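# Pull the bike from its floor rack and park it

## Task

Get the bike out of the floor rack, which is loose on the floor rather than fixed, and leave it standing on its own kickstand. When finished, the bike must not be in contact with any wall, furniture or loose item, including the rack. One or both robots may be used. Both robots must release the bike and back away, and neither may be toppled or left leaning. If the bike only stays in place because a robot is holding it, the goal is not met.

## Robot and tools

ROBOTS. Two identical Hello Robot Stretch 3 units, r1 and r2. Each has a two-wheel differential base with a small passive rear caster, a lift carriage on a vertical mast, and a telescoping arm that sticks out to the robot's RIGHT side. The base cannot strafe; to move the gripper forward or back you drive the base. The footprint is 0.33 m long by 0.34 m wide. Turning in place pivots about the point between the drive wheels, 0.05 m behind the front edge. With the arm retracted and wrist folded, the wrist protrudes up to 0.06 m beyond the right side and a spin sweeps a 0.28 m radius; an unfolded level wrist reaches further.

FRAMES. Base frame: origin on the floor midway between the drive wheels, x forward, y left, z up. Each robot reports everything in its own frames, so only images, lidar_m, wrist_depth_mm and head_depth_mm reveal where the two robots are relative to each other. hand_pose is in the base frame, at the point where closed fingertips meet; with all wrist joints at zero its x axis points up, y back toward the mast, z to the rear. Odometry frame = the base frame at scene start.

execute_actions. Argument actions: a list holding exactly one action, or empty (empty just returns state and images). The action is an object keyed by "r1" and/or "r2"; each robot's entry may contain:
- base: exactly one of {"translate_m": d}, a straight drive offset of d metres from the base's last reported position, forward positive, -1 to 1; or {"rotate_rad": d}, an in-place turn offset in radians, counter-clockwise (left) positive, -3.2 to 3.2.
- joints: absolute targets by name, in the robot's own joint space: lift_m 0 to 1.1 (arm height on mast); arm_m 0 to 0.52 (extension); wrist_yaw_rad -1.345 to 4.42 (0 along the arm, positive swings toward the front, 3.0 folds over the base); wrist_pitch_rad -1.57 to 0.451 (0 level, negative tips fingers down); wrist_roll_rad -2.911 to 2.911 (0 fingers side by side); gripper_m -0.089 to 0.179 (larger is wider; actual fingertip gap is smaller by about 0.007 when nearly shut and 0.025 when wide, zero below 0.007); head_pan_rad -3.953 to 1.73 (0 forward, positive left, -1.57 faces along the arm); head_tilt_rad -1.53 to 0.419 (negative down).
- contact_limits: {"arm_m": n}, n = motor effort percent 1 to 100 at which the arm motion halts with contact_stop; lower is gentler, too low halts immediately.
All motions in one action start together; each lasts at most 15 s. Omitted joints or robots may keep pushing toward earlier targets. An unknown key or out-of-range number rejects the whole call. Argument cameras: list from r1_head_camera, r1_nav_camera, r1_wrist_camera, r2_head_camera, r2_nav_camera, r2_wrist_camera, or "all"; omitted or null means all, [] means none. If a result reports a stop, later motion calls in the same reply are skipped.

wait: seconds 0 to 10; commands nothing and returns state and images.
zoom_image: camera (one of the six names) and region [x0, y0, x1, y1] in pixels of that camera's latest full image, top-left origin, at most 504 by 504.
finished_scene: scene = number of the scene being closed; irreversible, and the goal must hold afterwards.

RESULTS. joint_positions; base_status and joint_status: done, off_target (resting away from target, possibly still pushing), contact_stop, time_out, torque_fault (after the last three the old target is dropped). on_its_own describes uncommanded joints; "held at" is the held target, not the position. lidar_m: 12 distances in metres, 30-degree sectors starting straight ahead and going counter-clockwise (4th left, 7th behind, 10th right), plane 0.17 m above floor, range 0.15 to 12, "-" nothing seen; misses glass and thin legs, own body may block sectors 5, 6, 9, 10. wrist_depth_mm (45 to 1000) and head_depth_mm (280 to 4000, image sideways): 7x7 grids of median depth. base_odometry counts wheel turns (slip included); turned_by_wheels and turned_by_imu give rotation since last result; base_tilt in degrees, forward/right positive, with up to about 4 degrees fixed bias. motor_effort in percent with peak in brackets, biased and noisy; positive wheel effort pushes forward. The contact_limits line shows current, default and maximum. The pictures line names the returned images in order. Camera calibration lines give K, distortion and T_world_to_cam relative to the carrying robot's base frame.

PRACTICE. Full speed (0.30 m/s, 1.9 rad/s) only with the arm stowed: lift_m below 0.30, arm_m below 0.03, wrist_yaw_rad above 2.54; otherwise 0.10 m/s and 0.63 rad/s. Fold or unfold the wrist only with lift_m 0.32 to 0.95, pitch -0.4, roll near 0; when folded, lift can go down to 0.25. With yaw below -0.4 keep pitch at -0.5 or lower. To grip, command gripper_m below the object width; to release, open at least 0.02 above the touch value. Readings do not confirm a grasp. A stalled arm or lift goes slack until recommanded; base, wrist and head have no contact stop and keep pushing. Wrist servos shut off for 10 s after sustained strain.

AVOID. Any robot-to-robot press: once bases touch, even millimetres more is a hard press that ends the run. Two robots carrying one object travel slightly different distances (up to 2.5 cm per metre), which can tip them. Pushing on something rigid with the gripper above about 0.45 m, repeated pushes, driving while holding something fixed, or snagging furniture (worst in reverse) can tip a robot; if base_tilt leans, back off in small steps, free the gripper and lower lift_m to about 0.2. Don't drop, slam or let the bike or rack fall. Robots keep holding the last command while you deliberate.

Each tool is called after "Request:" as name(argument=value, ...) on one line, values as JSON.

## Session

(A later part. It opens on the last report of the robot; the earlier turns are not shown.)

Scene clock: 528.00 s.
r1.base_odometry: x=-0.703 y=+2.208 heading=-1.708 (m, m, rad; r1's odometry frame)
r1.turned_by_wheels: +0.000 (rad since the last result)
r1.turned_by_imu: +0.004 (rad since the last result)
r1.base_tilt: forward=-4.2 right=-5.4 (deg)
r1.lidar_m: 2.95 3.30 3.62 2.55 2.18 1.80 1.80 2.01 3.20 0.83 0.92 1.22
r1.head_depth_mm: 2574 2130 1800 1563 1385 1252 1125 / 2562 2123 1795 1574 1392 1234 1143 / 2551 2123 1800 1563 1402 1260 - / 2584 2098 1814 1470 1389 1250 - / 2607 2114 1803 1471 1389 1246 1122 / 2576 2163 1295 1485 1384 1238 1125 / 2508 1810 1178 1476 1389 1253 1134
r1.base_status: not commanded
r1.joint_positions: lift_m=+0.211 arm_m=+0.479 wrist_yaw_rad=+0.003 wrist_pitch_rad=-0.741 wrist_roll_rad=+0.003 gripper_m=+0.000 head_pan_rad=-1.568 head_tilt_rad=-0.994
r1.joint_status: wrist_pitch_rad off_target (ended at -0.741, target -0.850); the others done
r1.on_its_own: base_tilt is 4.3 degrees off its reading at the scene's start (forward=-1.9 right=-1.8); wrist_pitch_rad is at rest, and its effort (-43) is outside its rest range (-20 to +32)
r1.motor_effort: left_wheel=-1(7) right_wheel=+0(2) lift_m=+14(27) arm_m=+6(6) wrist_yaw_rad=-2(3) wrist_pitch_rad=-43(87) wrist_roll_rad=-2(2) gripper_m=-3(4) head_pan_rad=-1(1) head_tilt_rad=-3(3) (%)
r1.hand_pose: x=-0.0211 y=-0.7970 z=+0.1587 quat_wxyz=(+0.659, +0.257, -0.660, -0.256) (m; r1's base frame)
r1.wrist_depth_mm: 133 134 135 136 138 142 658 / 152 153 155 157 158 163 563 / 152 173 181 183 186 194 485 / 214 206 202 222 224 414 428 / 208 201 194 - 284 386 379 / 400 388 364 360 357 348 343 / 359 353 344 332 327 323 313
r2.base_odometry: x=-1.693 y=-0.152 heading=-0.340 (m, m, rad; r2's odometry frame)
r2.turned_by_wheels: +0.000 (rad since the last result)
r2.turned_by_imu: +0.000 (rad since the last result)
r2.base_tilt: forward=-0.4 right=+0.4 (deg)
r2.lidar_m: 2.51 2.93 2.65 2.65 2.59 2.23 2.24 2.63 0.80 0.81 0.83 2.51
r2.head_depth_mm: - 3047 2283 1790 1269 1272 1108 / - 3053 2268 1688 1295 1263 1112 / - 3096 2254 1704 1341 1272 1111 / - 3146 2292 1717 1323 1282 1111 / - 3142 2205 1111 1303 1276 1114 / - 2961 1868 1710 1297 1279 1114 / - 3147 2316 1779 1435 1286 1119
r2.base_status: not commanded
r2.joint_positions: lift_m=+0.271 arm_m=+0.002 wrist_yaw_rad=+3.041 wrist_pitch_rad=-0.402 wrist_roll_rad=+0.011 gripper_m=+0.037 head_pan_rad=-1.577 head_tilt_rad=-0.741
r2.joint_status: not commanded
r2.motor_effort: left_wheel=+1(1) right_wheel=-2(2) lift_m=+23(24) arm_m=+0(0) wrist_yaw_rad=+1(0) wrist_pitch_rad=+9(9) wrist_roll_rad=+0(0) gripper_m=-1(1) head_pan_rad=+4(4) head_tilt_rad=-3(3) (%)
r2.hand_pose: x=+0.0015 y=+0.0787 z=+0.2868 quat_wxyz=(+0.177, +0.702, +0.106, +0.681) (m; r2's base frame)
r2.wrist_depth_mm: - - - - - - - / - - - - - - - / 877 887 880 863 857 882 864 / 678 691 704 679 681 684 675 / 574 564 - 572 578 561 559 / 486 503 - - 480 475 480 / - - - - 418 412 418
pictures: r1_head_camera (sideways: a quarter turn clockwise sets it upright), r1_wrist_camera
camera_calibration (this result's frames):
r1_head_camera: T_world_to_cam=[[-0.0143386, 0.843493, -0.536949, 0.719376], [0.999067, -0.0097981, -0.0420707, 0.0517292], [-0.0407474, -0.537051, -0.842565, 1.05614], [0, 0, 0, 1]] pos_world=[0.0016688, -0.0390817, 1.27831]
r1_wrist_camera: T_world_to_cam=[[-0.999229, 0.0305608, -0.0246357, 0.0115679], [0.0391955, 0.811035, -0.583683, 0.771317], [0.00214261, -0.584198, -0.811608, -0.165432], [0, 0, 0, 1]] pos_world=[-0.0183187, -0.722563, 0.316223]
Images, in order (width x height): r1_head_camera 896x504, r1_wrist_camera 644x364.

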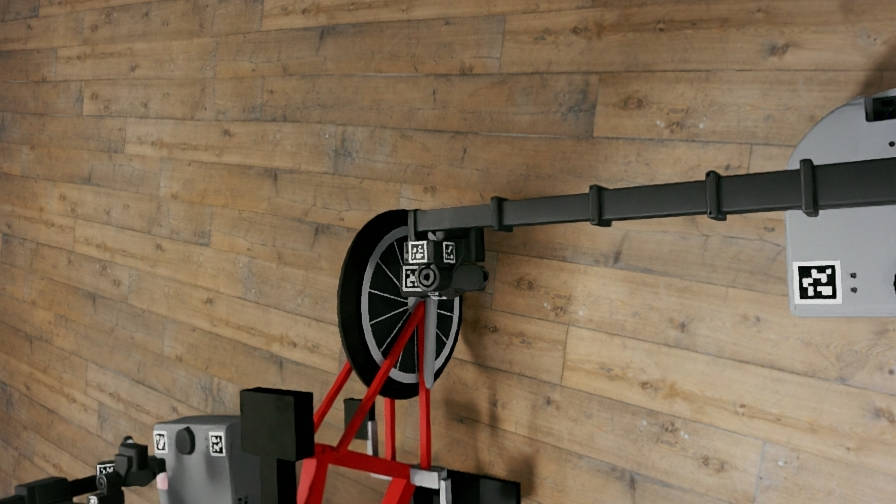

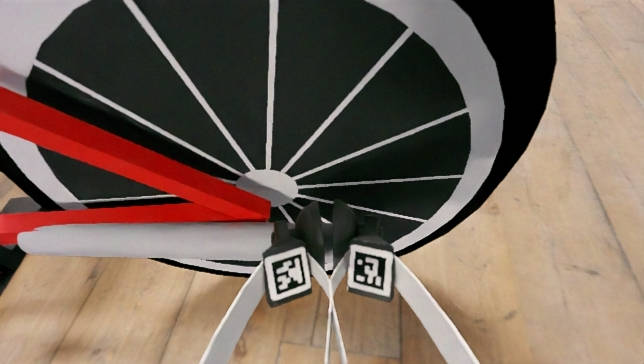

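Request:
execute_actions(actions=[{"r1":{"joints":{"wrist_pitch_rad":-0.3,"arm_m":0.41}}}], cameras=[])

Request:
execute_actions(actions=[{"r1":{"joints":{"arm_m":0.33}}}], cameras=[])

Request:
execute_actions(actions=[{"r1":{"base":{"translate_m":0.13}}}], cameras=[])

Request:
execute_actions(actions=[{"r1":{"joints":{"arm_m":0.395}}}], cameras=["r1_wrist_camera","r1_head_camera"])

Scene clock: 542.80 s.
r1.base_odometry: x=-0.703 y=+2.208 heading=-1.708 (m, m, rad; r1's odometry frame)
r1.turned_by_wheels: +0.000 (rad since the last result)
r1.turned_by_imu: -0.062 (rad since the last result)
r1.base_tilt: forward=-2.0 right=-1.8 (deg)
r1.lidar_m: 2.95 3.19 4.59 4.53 2.30 1.83 1.81 1.95 2.95 0.84 0.86 1.13
r1.head_depth_mm: 2319 1980 1728 1521 1358 1233 1123 / 2288 1985 1697 1510 1357 1225 1136 / 2302 1944 1698 1502 1348 1235 - / 2262 1937 1680 1496 1332 1222 - / 2243 1917 1672 1426 1331 1214 1108 / 2235 1924 1668 1422 1324 1208 1107 / 2228 1739 1110 1454 1324 1207 1097
r1.base_status: not commanded
r1.joint_positions: lift_m=+0.210 arm_m=+0.410 wrist_yaw_rad=+0.001 wrist_pitch_rad=-0.321 wrist_roll_rad=+0.003 gripper_m=+0.000 head_pan_rad=-1.571 head_tilt_rad=-0.995
r1.joint_status: all done
r1.motor_effort: left_wheel=+0(96) right_wheel=+0(37) lift_m=+36(38) arm_m=-2(8) wrist_yaw_rad=-1(5) wrist_pitch_rad=+8(41) wrist_roll_rad=-1(1) gripper_m=-1(4) head_pan_rad=+1(1) head_tilt_rad=-3(9) (%)
r1.hand_pose: x=-0.0212 y=-0.7908 z=+0.2451 quat_wxyz=(+0.697, +0.113, -0.699, -0.113) (m; r1's base frame)
r1.wrist_depth_mm: 156 159 163 173 - - - / 169 171 175 180 - - - / 183 185 191 195 206 862 814 / 193 205 209 213 224 629 612 / 220 212 231 - 251 505 502 / 201 198 198 275 421 421 413 / 370 283 294 306 368 364 355
r2.base_odometry: x=-1.693 y=-0.152 heading=-0.340 (m, m, rad; r2's odometry frame)
r2.turned_by_wheels: +0.000 (rad since the last result)
r2.turned_by_imu: +0.001 (rad since the last result)
r2.base_tilt: forward=-0.3 right=+0.4 (deg)
r2.lidar_m: 2.51 2.92 2.65 2.66 2.59 2.23 2.24 2.64 0.80 0.80 0.83 2.51
r2.head_depth_mm: - 3051 2254 1790 1266 1271 1103 / - 3104 2277 1701 1287 1269 1109 / - 3062 2286 1646 1342 1277 1111 / - 3131 2315 1701 1348 1274 1115 / - 3116 2133 1128 1304 1273 1116 / - 3028 1870 1709 1292 1283 1109 / - 3085 2318 1779 1435 1289 1118
r2.base_status: not commanded
r2.joint_positions: lift_m=+0.271 arm_m=+0.002 wrist_yaw_rad=+3.041 wrist_pitch_rad=-0.402 wrist_roll_rad=+0.011 gripper_m=+0.037 head_pan_rad=-1.577 head_tilt_rad=-0.741
r2.joint_status: not commanded
r2.motor_effort: left_wheel=+1(1) right_wheel=-2(2) lift_m=+23(24) arm_m=-1(1) wrist_yaw_rad=+0(0) wrist_pitch_rad=+9(9) wrist_roll_rad=+0(0) gripper_m=+0(0) head_pan_rad=+4(4) head_tilt_rad=-3(3) (%)
r2.hand_pose: x=+0.0015 y=+0.0787 z=+0.2868 quat_wxyz=(+0.177, +0.702, +0.106, +0.681) (m; r2's base frame)
r2.wrist_depth_mm: - - - - - - - / - - - - - - - / 887 859 879 865 852 865 837 / 691 680 697 677 691 676 678 / 573 578 - 560 573 563 560 / 489 492 - - 478 480 475 / - - - - 416 418 417
pictures: none
No camera images: the call's "cameras" was empty. Leave "cameras" out to get every camera's image.

Scene clock: 544.60 s.
r1.base_odometry: x=-0.703 y=+2.208 heading=-1.708 (m, m, rad; r1's odometry frame)
r1.turned_by_wheels: +0.000 (rad since the last result)
r1.turned_by_imu: +0.000 (rad since the last result)
r1.base_tilt: forward=-2.0 right=-1.8 (deg)
r1.lidar_m: 2.95 3.18 4.58 4.54 2.30 1.83 1.81 1.96 2.95 0.83 0.86 1.13
r1.head_depth_mm: 2325 1976 1735 1523 1354 1226 1127 / 2307 1971 1708 1506 1358 1233 1129 / 2280 1946 1700 1509 1371 1234 - / 2313 1942 1685 1474 1310 1216 - / 2284 1921 1680 1419 1329 1216 1110 / 2246 1918 1670 1408 1334 1213 1106 / 2238 1741 1115 1463 1335 1208 1101
r1.base_status: not commanded
r1.joint_positions: lift_m=+0.210 arm_m=+0.330 wrist_yaw_rad=+0.001 wrist_pitch_rad=-0.321 wrist_roll_rad=+0.003 gripper_m=+0.000 head_pan_rad=-1.571 head_tilt_rad=-0.995
r1.joint_status: all done
r1.motor_effort: left_wheel=+0(0) right_wheel=+0(0) lift_m=+36(36) arm_m=-2(2) wrist_yaw_rad=-2(1) wrist_pitch_rad=+8(8) wrist_roll_rad=-1(1) gripper_m=-1(1) head_pan_rad=+1(0) head_tilt_rad=-3(3) (%)
r1.hand_pose: x=-0.0212 y=-0.7109 z=+0.2451 quat_wxyz=(+0.697, +0.113, -0.699, -0.113) (m; r1's base frame)
r1.wrist_depth_mm: 237 228 231 244 - - - / 239 246 249 256 - - - / 263 260 272 278 321 838 840 / 291 285 292 305 586 626 618 / 276 266 264 - 509 514 496 / 473 429 368 413 429 418 415 / 398 389 382 373 369 362 355
r2.base_odometry: x=-1.693 y=-0.152 heading=-0.340 (m, m, rad; r2's odometry frame)
r2.turned_by_wheels: +0.000 (rad since the last result)
r2.turned_by_imu: +0.000 (rad since the last result)
r2.base_tilt: forward=-0.4 right=+0.5 (deg)
r2.lidar_m: 2.51 2.93 2.65 2.65 2.59 2.23 2.24 2.63 0.80 0.80 0.83 2.50
r2.head_depth_mm: - 3022 2274 1791 1264 1271 1108 / - 3079 2249 1704 1298 1274 1109 / - 3104 2267 1705 1343 1267 1116 / - 3132 2312 1703 1351 1264 1113 / - 3187 2124 1119 1309 1289 1112 / - 3007 1868 1722 1295 1290 1116 / - 3116 2303 1825 1424 1287 1122
r2.base_status: not commanded
r2.joint_positions: lift_m=+0.271 arm_m=+0.002 wrist_yaw_rad=+3.041 wrist_pitch_rad=-0.402 wrist_roll_rad=+0.011 gripper_m=+0.037 head_pan_rad=-1.577 head_tilt_rad=-0.741
r2.joint_status: not commanded
r2.motor_effort: left_wheel=+1(1) right_wheel=-2(3) lift_m=+23(24) arm_m=+0(1) wrist_yaw_rad=+0(0) wrist_pitch_rad=+9(9) wrist_roll_rad=+0(0) gripper_m=+0(1) head_pan_rad=+4(4) head_tilt_rad=-3(3) (%)
r2.hand_pose: x=+0.0015 y=+0.0787 z=+0.2868 quat_wxyz=(+0.177, +0.702, +0.106, +0.681) (m; r2's base frame)
r2.wrist_depth_mm: - - - - - - - / - - - - - - - / 878 881 871 887 885 843 847 / 686 686 697 680 689 680 680 / 565 576 - 567 578 560 566 / 483 501 - - 480 478 472 / - - - - 416 417 411
pictures: none
No camera images: the call's "cameras" was empty. Leave "cameras" out to get every camera's image.

Scene clock: 547.17 s.
r1.base_odometry: x=-0.721 y=+2.079 heading=-1.708 (m, m, rad; r1's odometry frame)
r1.turned_by_wheels: +0.000 (rad since the last result)
r1.turned_by_imu: +0.000 (rad since the last result)
r1.base_tilt: forward=-2.0 right=-1.8 (deg)
r1.lidar_m: 2.83 3.04 4.57 4.49 2.46 1.96 1.94 2.09 0.89 0.83 0.94 1.12
r1.head_depth_mm: 2363 1970 1732 1526 1370 1229 1130 / 2304 1970 1708 1509 1352 1230 1135 / 2297 1954 1689 1480 1356 1233 - / 2297 1914 1685 1430 1311 1215 - / 2258 1923 1652 1419 1341 1208 1104 / 2280 1875 1128 1461 1337 1213 1105 / 1819 1704 1256 1355 1324 1197 1108
r1.base_status: done
r1.joint_positions: lift_m=+0.210 arm_m=+0.330 wrist_yaw_rad=+0.001 wrist_pitch_rad=-0.321 wrist_roll_rad=+0.003 gripper_m=+0.000 head_pan_rad=-1.571 head_tilt_rad=-0.995
r1.joint_status: not commanded
r1.motor_effort: left_wheel=+0(6) right_wheel=-1(4) lift_m=+36(36) arm_m=-2(2) wrist_yaw_rad=-1(1) wrist_pitch_rad=+8(8) wrist_roll_rad=-1(1) gripper_m=-2(2) head_pan_rad=+1(1) head_tilt_rad=-3(3) (%)
r1.hand_pose: x=-0.0212 y=-0.7109 z=+0.2451 quat_wxyz=(+0.697, +0.113, -0.699, -0.113) (m; r1's base frame)
r1.wrist_depth_mm: - 832 231 231 234 247 - / - 966 238 251 254 264 - / - 390 265 267 278 285 823 / 342 349 288 283 300 318 612 / 377 510 327 - 341 475 501 / 409 457 437 407 406 424 412 / 384 394 383 378 368 362 352
r2.base_odometry: x=-1.693 y=-0.152 heading=-0.340 (m, m, rad; r2's odometry frame)
r2.turned_by_wheels: +0.000 (rad since the last result)
r2.turned_by_imu: +0.000 (rad since the last result)
r2.base_tilt: forward=-0.4 right=+0.4 (deg)
r2.lidar_m: 2.51 2.93 2.65 2.65 2.59 2.23 2.24 2.63 0.80 0.81 0.83 2.51
r2.head_depth_mm: - 3045 2246 1794 1269 1273 1106 / - 3058 2276 1709 1292 1262 1107 / - 3103 2293 1709 1339 1271 1116 / - 3126 2290 1700 1344 1281 1117 / - 2965 1931 1110 1310 1275 1118 / - 3159 2198 1778 1298 1280 1116 / - 3203 2307 1834 1444 1286 1129
r2.base_status: not commanded
r2.joint_positions: lift_m=+0.271 arm_m=+0.002 wrist_yaw_rad=+3.041 wrist_pitch_rad=-0.402 wrist_roll_rad=+0.011 gripper_m=+0.037 head_pan_rad=-1.577 head_tilt_rad=-0.741
r2.joint_status: not commanded
r2.motor_effort: left_wheel=+1(1) right_wheel=-2(3) lift_m=+23(24) arm_m=+0(1) wrist_yaw_rad=+0(1) wrist_pitch_rad=+9(9) wrist_roll_rad=+0(0) gripper_m=-1(1) head_pan_rad=+4(3) head_tilt_rad=-4(4) (%)
r2.hand_pose: x=+0.0015 y=+0.0787 z=+0.2868 quat_wxyz=(+0.177, +0.702, +0.106, +0.681) (m; r2's base frame)
r2.wrist_depth_mm: - - - - - - - / - - - - - - - / 899 890 881 875 861 855 841 / 696 696 716 688 687 692 676 / 575 574 - 564 574 563 552 / 486 499 - - 475 483 471 / - - - - 414 416 415
pictures: none
No camera images: the call's "cameras" was empty. Leave "cameras" out to get every camera's image.

Scene clock: 548.80 s.
r1.base_odometry: x=-0.721 y=+2.079 heading=-1.708 (m, m, rad; r1's odometry frame)
r1.turned_by_wheels: +0.000 (rad since the last result)
r1.turned_by_imu: +0.000 (rad since the last result)
r1.base_tilt: forward=-1.9 right=-1.8 (deg)
r1.lidar_m: 2.81 3.05 4.57 4.52 2.47 1.96 1.94 2.10 0.89 0.83 0.94 1.12
r1.head_depth_mm: 2305 1979 1726 1512 1366 1235 1126 / 2327 1965 1706 1499 1356 1226 1133 / 2312 1941 1696 1488 1357 1238 - / 2278 1934 1683 1376 1324 1221 - / 2243 1923 1652 1423 1341 1214 1109 / 2267 1878 1132 1466 1338 1200 1106 / 1821 1699 1244 1368 1326 1207 1106
r1.base_status: not commanded
r1.joint_positions: lift_m=+0.210 arm_m=+0.395 wrist_yaw_rad=+0.001 wrist_pitch_rad=-0.321 wrist_roll_rad=+0.003 gripper_m=+0.000 head_pan_rad=-1.571 head_tilt_rad=-0.995
r1.joint_status: all done
r1.motor_effort: left_wheel=+1(0) right_wheel=-1(1) lift_m=+36(36) arm_m=+2(4) wrist_yaw_rad=-1(1) wrist_pitch_rad=+8(8) wrist_roll_rad=-1(1) gripper_m=-2(2) head_pan_rad=+0(1) head_tilt_rad=-3(3) (%)
r1.hand_pose: x=-0.0212 y=-0.7752 z=+0.2451 quat_wxyz=(+0.697, +0.113, -0.699, -0.113) (m; r1's base frame)
r1.wrist_depth_mm: - 225 173 171 176 181 - / - 158 181 186 190 193 223 / - 202 191 203 208 214 237 / 326 222 217 216 229 237 569 / 563 241 233 - 249 262 484 / 219 424 211 289 295 303 413 / 380 389 369 318 332 359 355
r2.base_odometry: x=-1.693 y=-0.152 heading=-0.340 (m, m, rad; r2's odometry frame)
r2.turned_by_wheels: +0.000 (rad since the last result)
r2.turned_by_imu: +0.000 (rad since the last result)
r2.base_tilt: forward=-0.3 right=+0.5 (deg)
r2.lidar_m: 2.51 2.93 2.65 2.65 2.60 2.23 2.24 2.63 0.80 0.81 0.83 2.51
r2.head_depth_mm: - 3085 2251 1785 1269 1269 1106 / - 3077 2275 1710 1295 1271 1106 / - 3042 2272 1703 1346 1269 1111 / - 3126 2278 1700 1355 1275 1106 / - 3035 1938 1109 1307 1282 1110 / - 3123 2220 1709 1306 1287 1119 / - 3155 2315 1825 1435 1285 1118
r2.base_status: not commanded
r2.joint_positions: lift_m=+0.271 arm_m=+0.002 wrist_yaw_rad=+3.041 wrist_pitch_rad=-0.402 wrist_roll_rad=+0.011 gripper_m=+0.037 head_pan_rad=-1.577 head_tilt_rad=-0.741
r2.joint_status: not commanded
r2.motor_effort: left_wheel=+1(1) right_wheel=-2(2) lift_m=+23(24) arm_m=+0(1) wrist_yaw_rad=+0(1) wrist_pitch_rad=+9(9) wrist_roll_rad=+0(0) gripper_m=-1(1) head_pan_rad=+4(4) head_tilt_rad=-3(4) (%)
r2.hand_pose: x=+0.0015 y=+0.0787 z=+0.2868 quat_wxyz=(+0.177, +0.702, +0.106, +0.681) (m; r2's base frame)
r2.wrist_depth_mm: - - - - - - - / - - - - - - - / 884 888 897 876 860 849 852 / 690 693 715 690 690 682 675 / 571 573 - 567 578 562 563 / 482 496 - - 479 485 477 / - - - - 421 418 415
pictures: r1_head_camera (sideways: a quarter turn clockwise sets it upright), r1_wrist_camera
camera_calibration (this result's frames):
r1_head_camera: T_world_to_cam=[[-0.0123884, 0.843848, -0.536439, 0.7187], [0.999041, -0.0120826, -0.0420781, 0.051739], [-0.0419891, -0.536446, -0.842889, 1.05657], [0, 0, 0, 1]] pos_world=[0.00157845, -0.0390571, 1.27829]
r1_wrist_camera: T_world_to_cam=[[-0.999204, 0.0184011, -0.0353894, 0.0061671], [0.0398435, 0.502125, -0.863877, 0.633297], [0.00187359, -0.8646, -0.502458, -0.375813], [0, 0, 0, 1]] pos_world=[-0.0183665, -0.643035, 0.358479]
Images, in order (width x height): r1_head_camera 896x504, r1_wrist_camera 644x364.

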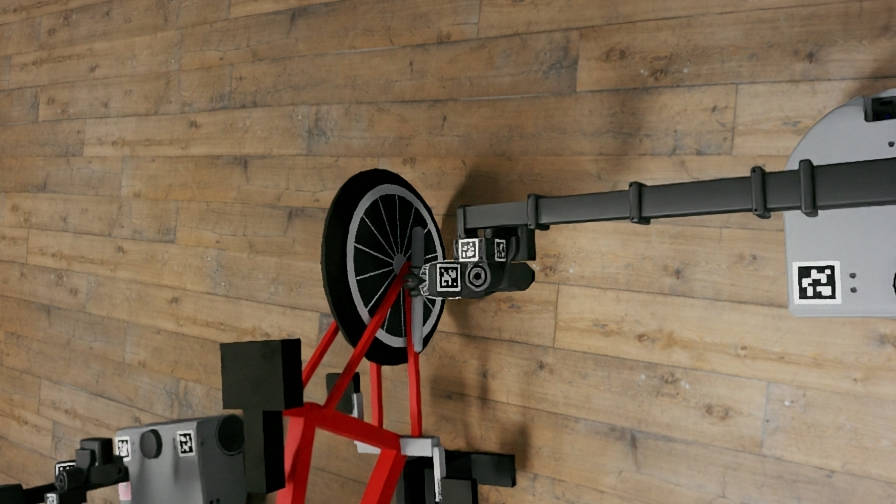

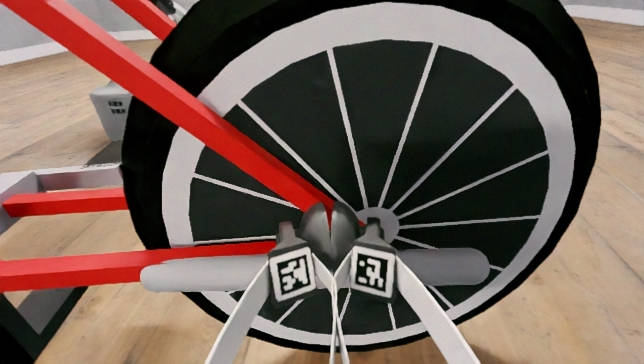

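Request:
execute_actions(actions=[{"r1":{"base":{"rotate_rad":0.09}}}], cameras=["r1_wrist_camera"])

Request:
execute_actions(actions=[{"r1":{"joints":{"wrist_pitch_rad":-0.7,"arm_m":0.445}}}], cameras=["r1_wrist_camera","r1_head_camera"])

Scene clock: 555.87 s.
r1.base_odometry: x=-0.721 y=+2.079 heading=-1.618 (m, m, rad; r1's odometry frame)
r1.turned_by_wheels: +0.090 (rad since the last result)
r1.turned_by_imu: +0.092 (rad since the last result)
r1.base_tilt: forward=-1.9 right=-1.8 (deg)
r1.lidar_m: 2.82 3.17 4.52 4.27 2.31 1.94 1.94 2.18 0.86 0.83 0.94 2.83
r1.head_depth_mm: 2330 1973 1718 1522 1355 1234 1128 / 2307 1948 1690 1509 1353 1229 1140 / 2295 1956 1693 1435 1359 1231 - / 2287 1934 1687 1304 1317 1214 - / 2262 1920 1265 1445 1341 1222 1112 / 2096 1730 1228 1428 1330 1212 1102 / 2086 1796 1580 1405 1330 1209 1098
r1.base_status: done
r1.joint_positions: lift_m=+0.210 arm_m=+0.395 wrist_yaw_rad=+0.001 wrist_pitch_rad=-0.321 wrist_roll_rad=+0.003 gripper_m=+0.000 head_pan_rad=-1.571 head_tilt_rad=-0.995
r1.joint_status: not commanded
r1.motor_effort: left_wheel=-2(8) right_wheel=+1(8) lift_m=+36(36) arm_m=+2(2) wrist_yaw_rad=+0(2) wrist_pitch_rad=+8(8) wrist_roll_rad=-1(1) gripper_m=-2(1) head_pan_rad=+0(0) head_tilt_rad=-3(3) (%)
r1.hand_pose: x=-0.0212 y=-0.7753 z=+0.2451 quat_wxyz=(+0.697, +0.113, -0.699, -0.113) (m; r1's base frame)
r1.wrist_depth_mm: 192 - 151 179 169 167 168 / 201 - 854 180 183 182 181 / 221 960 344 197 199 199 198 / 239 312 243 220 210 218 217 / 240 560 243 - 221 232 243 / 347 427 435 290 205 199 265 / 376 387 383 356 315 311 349
r2.base_odometry: x=-1.693 y=-0.152 heading=-0.340 (m, m, rad; r2's odometry frame)
r2.turned_by_wheels: +0.000 (rad since the last result)
r2.turned_by_imu: +0.001 (rad since the last result)
r2.base_tilt: forward=-0.3 right=+0.4 (deg)
r2.lidar_m: 2.51 2.93 2.65 2.66 2.59 2.23 2.24 2.63 0.80 0.81 0.83 2.50
r2.head_depth_mm: - 3022 2267 1791 1264 1272 1106 / - 3073 2266 1695 1300 1265 1105 / - 3105 2266 1701 1345 1282 1112 / - 3146 2277 1720 1349 1274 1114 / - 3016 1933 1106 1300 1271 1113 / - 3097 2216 1741 1287 1281 1121 / - 3147 2314 1833 1436 1284 1120
r2.base_status: not commanded
r2.joint_positions: lift_m=+0.271 arm_m=+0.002 wrist_yaw_rad=+3.041 wrist_pitch_rad=-0.402 wrist_roll_rad=+0.011 gripper_m=+0.037 head_pan_rad=-1.577 head_tilt_rad=-0.741
r2.joint_status: not commanded
r2.motor_effort: left_wheel=+1(1) right_wheel=-2(2) lift_m=+23(24) arm_m=-1(0) wrist_yaw_rad=+0(0) wrist_pitch_rad=+9(9) wrist_roll_rad=+0(0) gripper_m=+0(1) head_pan_rad=+4(5) head_tilt_rad=-3(4) (%)
r2.hand_pose: x=+0.0015 y=+0.0787 z=+0.2868 quat_wxyz=(+0.177, +0.702, +0.106, +0.681) (m; r2's base frame)
r2.wrist_depth_mm: - - - - - - - / - - - - - - - / 897 876 870 884 844 851 854 / 690 681 692 694 689 676 676 / 570 567 - 559 571 566 559 / 488 493 - - 479 475 476 / - - - - 419 417 414
pictures: r1_wrist_camera
camera_calibration (this result's frames):
r1_wrist_camera: T_world_to_cam=[[-0.999204, 0.0184013, -0.0353894, 0.00616733], [0.0398435, 0.502125, -0.863877, 0.633302], [0.00187346, -0.8646, -0.502458, -0.375821], [0, 0, 0, 1]] pos_world=[-0.0183665, -0.643045, 0.358479]
Images, in order (width x height): r1_wrist_camera 644x364.

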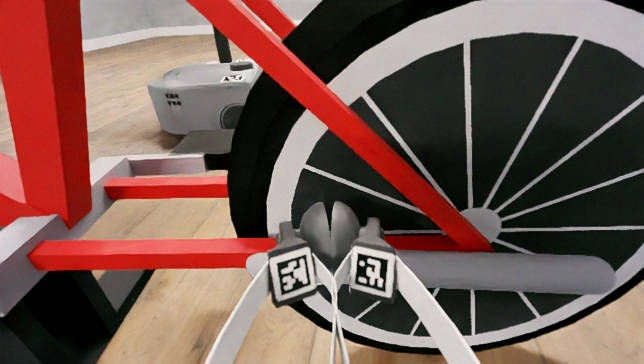

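Scene clock: 557.33 s.
r1.base_odometry: x=-0.721 y=+2.079 heading=-1.618 (m, m, rad; r1's odometry frame)
r1.turned_by_wheels: +0.000 (rad since the last result)
r1.turned_by_imu: +0.000 (rad since the last result)
r1.base_tilt: forward=-2.0 right=-1.8 (deg)
r1.lidar_m: 2.82 3.18 4.53 4.25 2.31 1.94 1.94 2.18 0.86 0.83 0.94 2.83
r1.head_depth_mm: 2331 1996 1718 1519 1364 1234 1126 / 2317 1960 1713 1513 1359 1225 1134 / 2309 1952 1699 1428 1345 1234 - / 2254 1930 1695 1304 1343 1218 - / 2268 1952 1262 1439 1334 1212 1110 / 2100 1751 1226 1432 1341 1212 1105 / 2068 1771 1583 1396 1328 1202 1103
r1.base_status: not commanded
r1.joint_positions: lift_m=+0.210 arm_m=+0.445 wrist_yaw_rad=+0.001 wrist_pitch_rad=-0.709 wrist_roll_rad=+0.003 gripper_m=+0.000 head_pan_rad=-1.571 head_tilt_rad=-0.995
r1.joint_status: all done
r1.motor_effort: left_wheel=-1(2) right_wheel=+1(1) lift_m=+36(36) arm_m=+2(9) wrist_yaw_rad=-1(1) wrist_pitch_rad=+3(7) wrist_roll_rad=-1(1) gripper_m=-2(2) head_pan_rad=+0(1) head_tilt_rad=-3(3) (%)
r1.hand_pose: x=-0.0213 y=-0.7685 z=+0.1636 quat_wxyz=(+0.663, +0.246, -0.664, -0.246) (m; r1's base frame)
r1.wrist_depth_mm: 234 222 146 146 143 143 147 / 523 523 170 169 168 159 170 / 167 165 164 157 155 153 187 / 344 398 383 242 244 244 246 / 361 351 353 - 321 324 331 / 311 320 315 301 304 302 298 / 296 292 290 284 282 276 276
r2.base_odometry: x=-1.693 y=-0.152 heading=-0.340 (m, m, rad; r2's odometry frame)
r2.turned_by_wheels: +0.000 (rad since the last result)
r2.turned_by_imu: +0.000 (rad since the last result)
r2.base_tilt: forward=-0.4 right=+0.5 (deg)
r2.lidar_m: 2.51 2.93 2.66 2.66 2.60 2.23 2.24 2.63 0.80 0.81 0.83 2.51
r2.head_depth_mm: - 3074 2266 1794 1269 1271 1109 / - 3079 2256 1697 1299 1265 1105 / - 3116 2259 1695 1345 1267 1113 / - 3106 2289 1707 1342 1278 1111 / - 2965 1910 1114 1295 1285 1119 / - 3141 2232 1777 1294 1278 1117 / - 3178 2319 1823 1440 1285 1123
r2.base_status: not commanded
r2.joint_positions: lift_m=+0.271 arm_m=+0.002 wrist_yaw_rad=+3.041 wrist_pitch_rad=-0.402 wrist_roll_rad=+0.011 gripper_m=+0.037 head_pan_rad=-1.577 head_tilt_rad=-0.741
r2.joint_status: not commanded
r2.motor_effort: left_wheel=+1(1) right_wheel=-2(2) lift_m=+23(24) arm_m=-1(0) wrist_yaw_rad=+1(0) wrist_pitch_rad=+9(9) wrist_roll_rad=+0(0) gripper_m=-1(0) head_pan_rad=+4(4) head_tilt_rad=-2(3) (%)
r2.hand_pose: x=+0.0015 y=+0.0787 z=+0.2868 quat_wxyz=(+0.177, +0.702, +0.106, +0.681) (m; r2's base frame)
r2.wrist_depth_mm: - - - - - - - / - - - - - - - / 872 900 883 876 861 875 849 / 689 688 702 674 682 677 674 / 571 573 - 566 580 556 562 / 491 496 - - 479 476 470 / - - - - 417 418 413
pictures: r1_head_camera (sideways: a quarter turn clockwise sets it upright), r1_wrist_camera
camera_calibration (this result's frames):
r1_head_camera: T_world_to_cam=[[-0.0123881, 0.843848, -0.53644, 0.718701], [0.999041, -0.0120829, -0.0420781, 0.051739], [-0.0419893, -0.536447, -0.842889, 1.05657], [0, 0, 0, 1]] pos_world=[0.00157844, -0.0390571, 1.27829]
r1_wrist_camera: T_world_to_cam=[[-0.999212, 0.0306307, -0.0252513, 0.0107627], [0.0396754, 0.791618, -0.609727, 0.74047], [0.00131307, -0.610248, -0.79221, -0.168042], [0, 0, 0, 1]] pos_world=[-0.0184037, -0.689047, 0.318631]
Images, in order (width x height): r1_head_camera 896x504, r1_wrist_camera 644x364.

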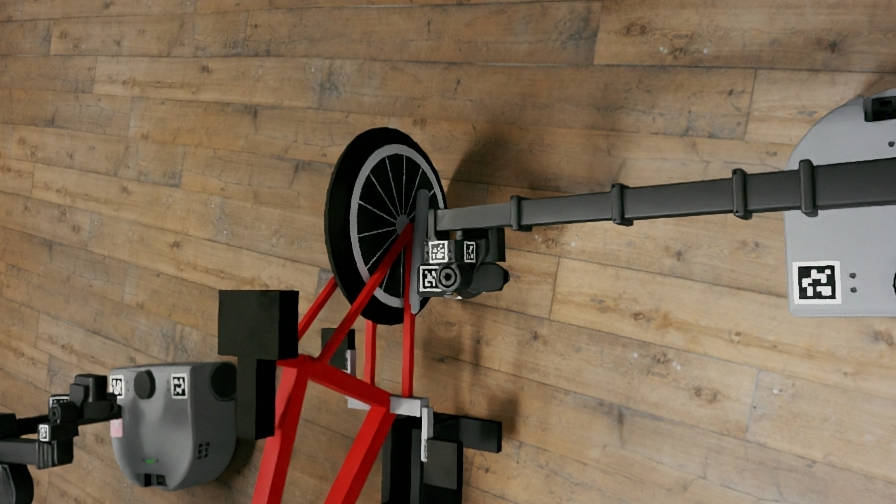

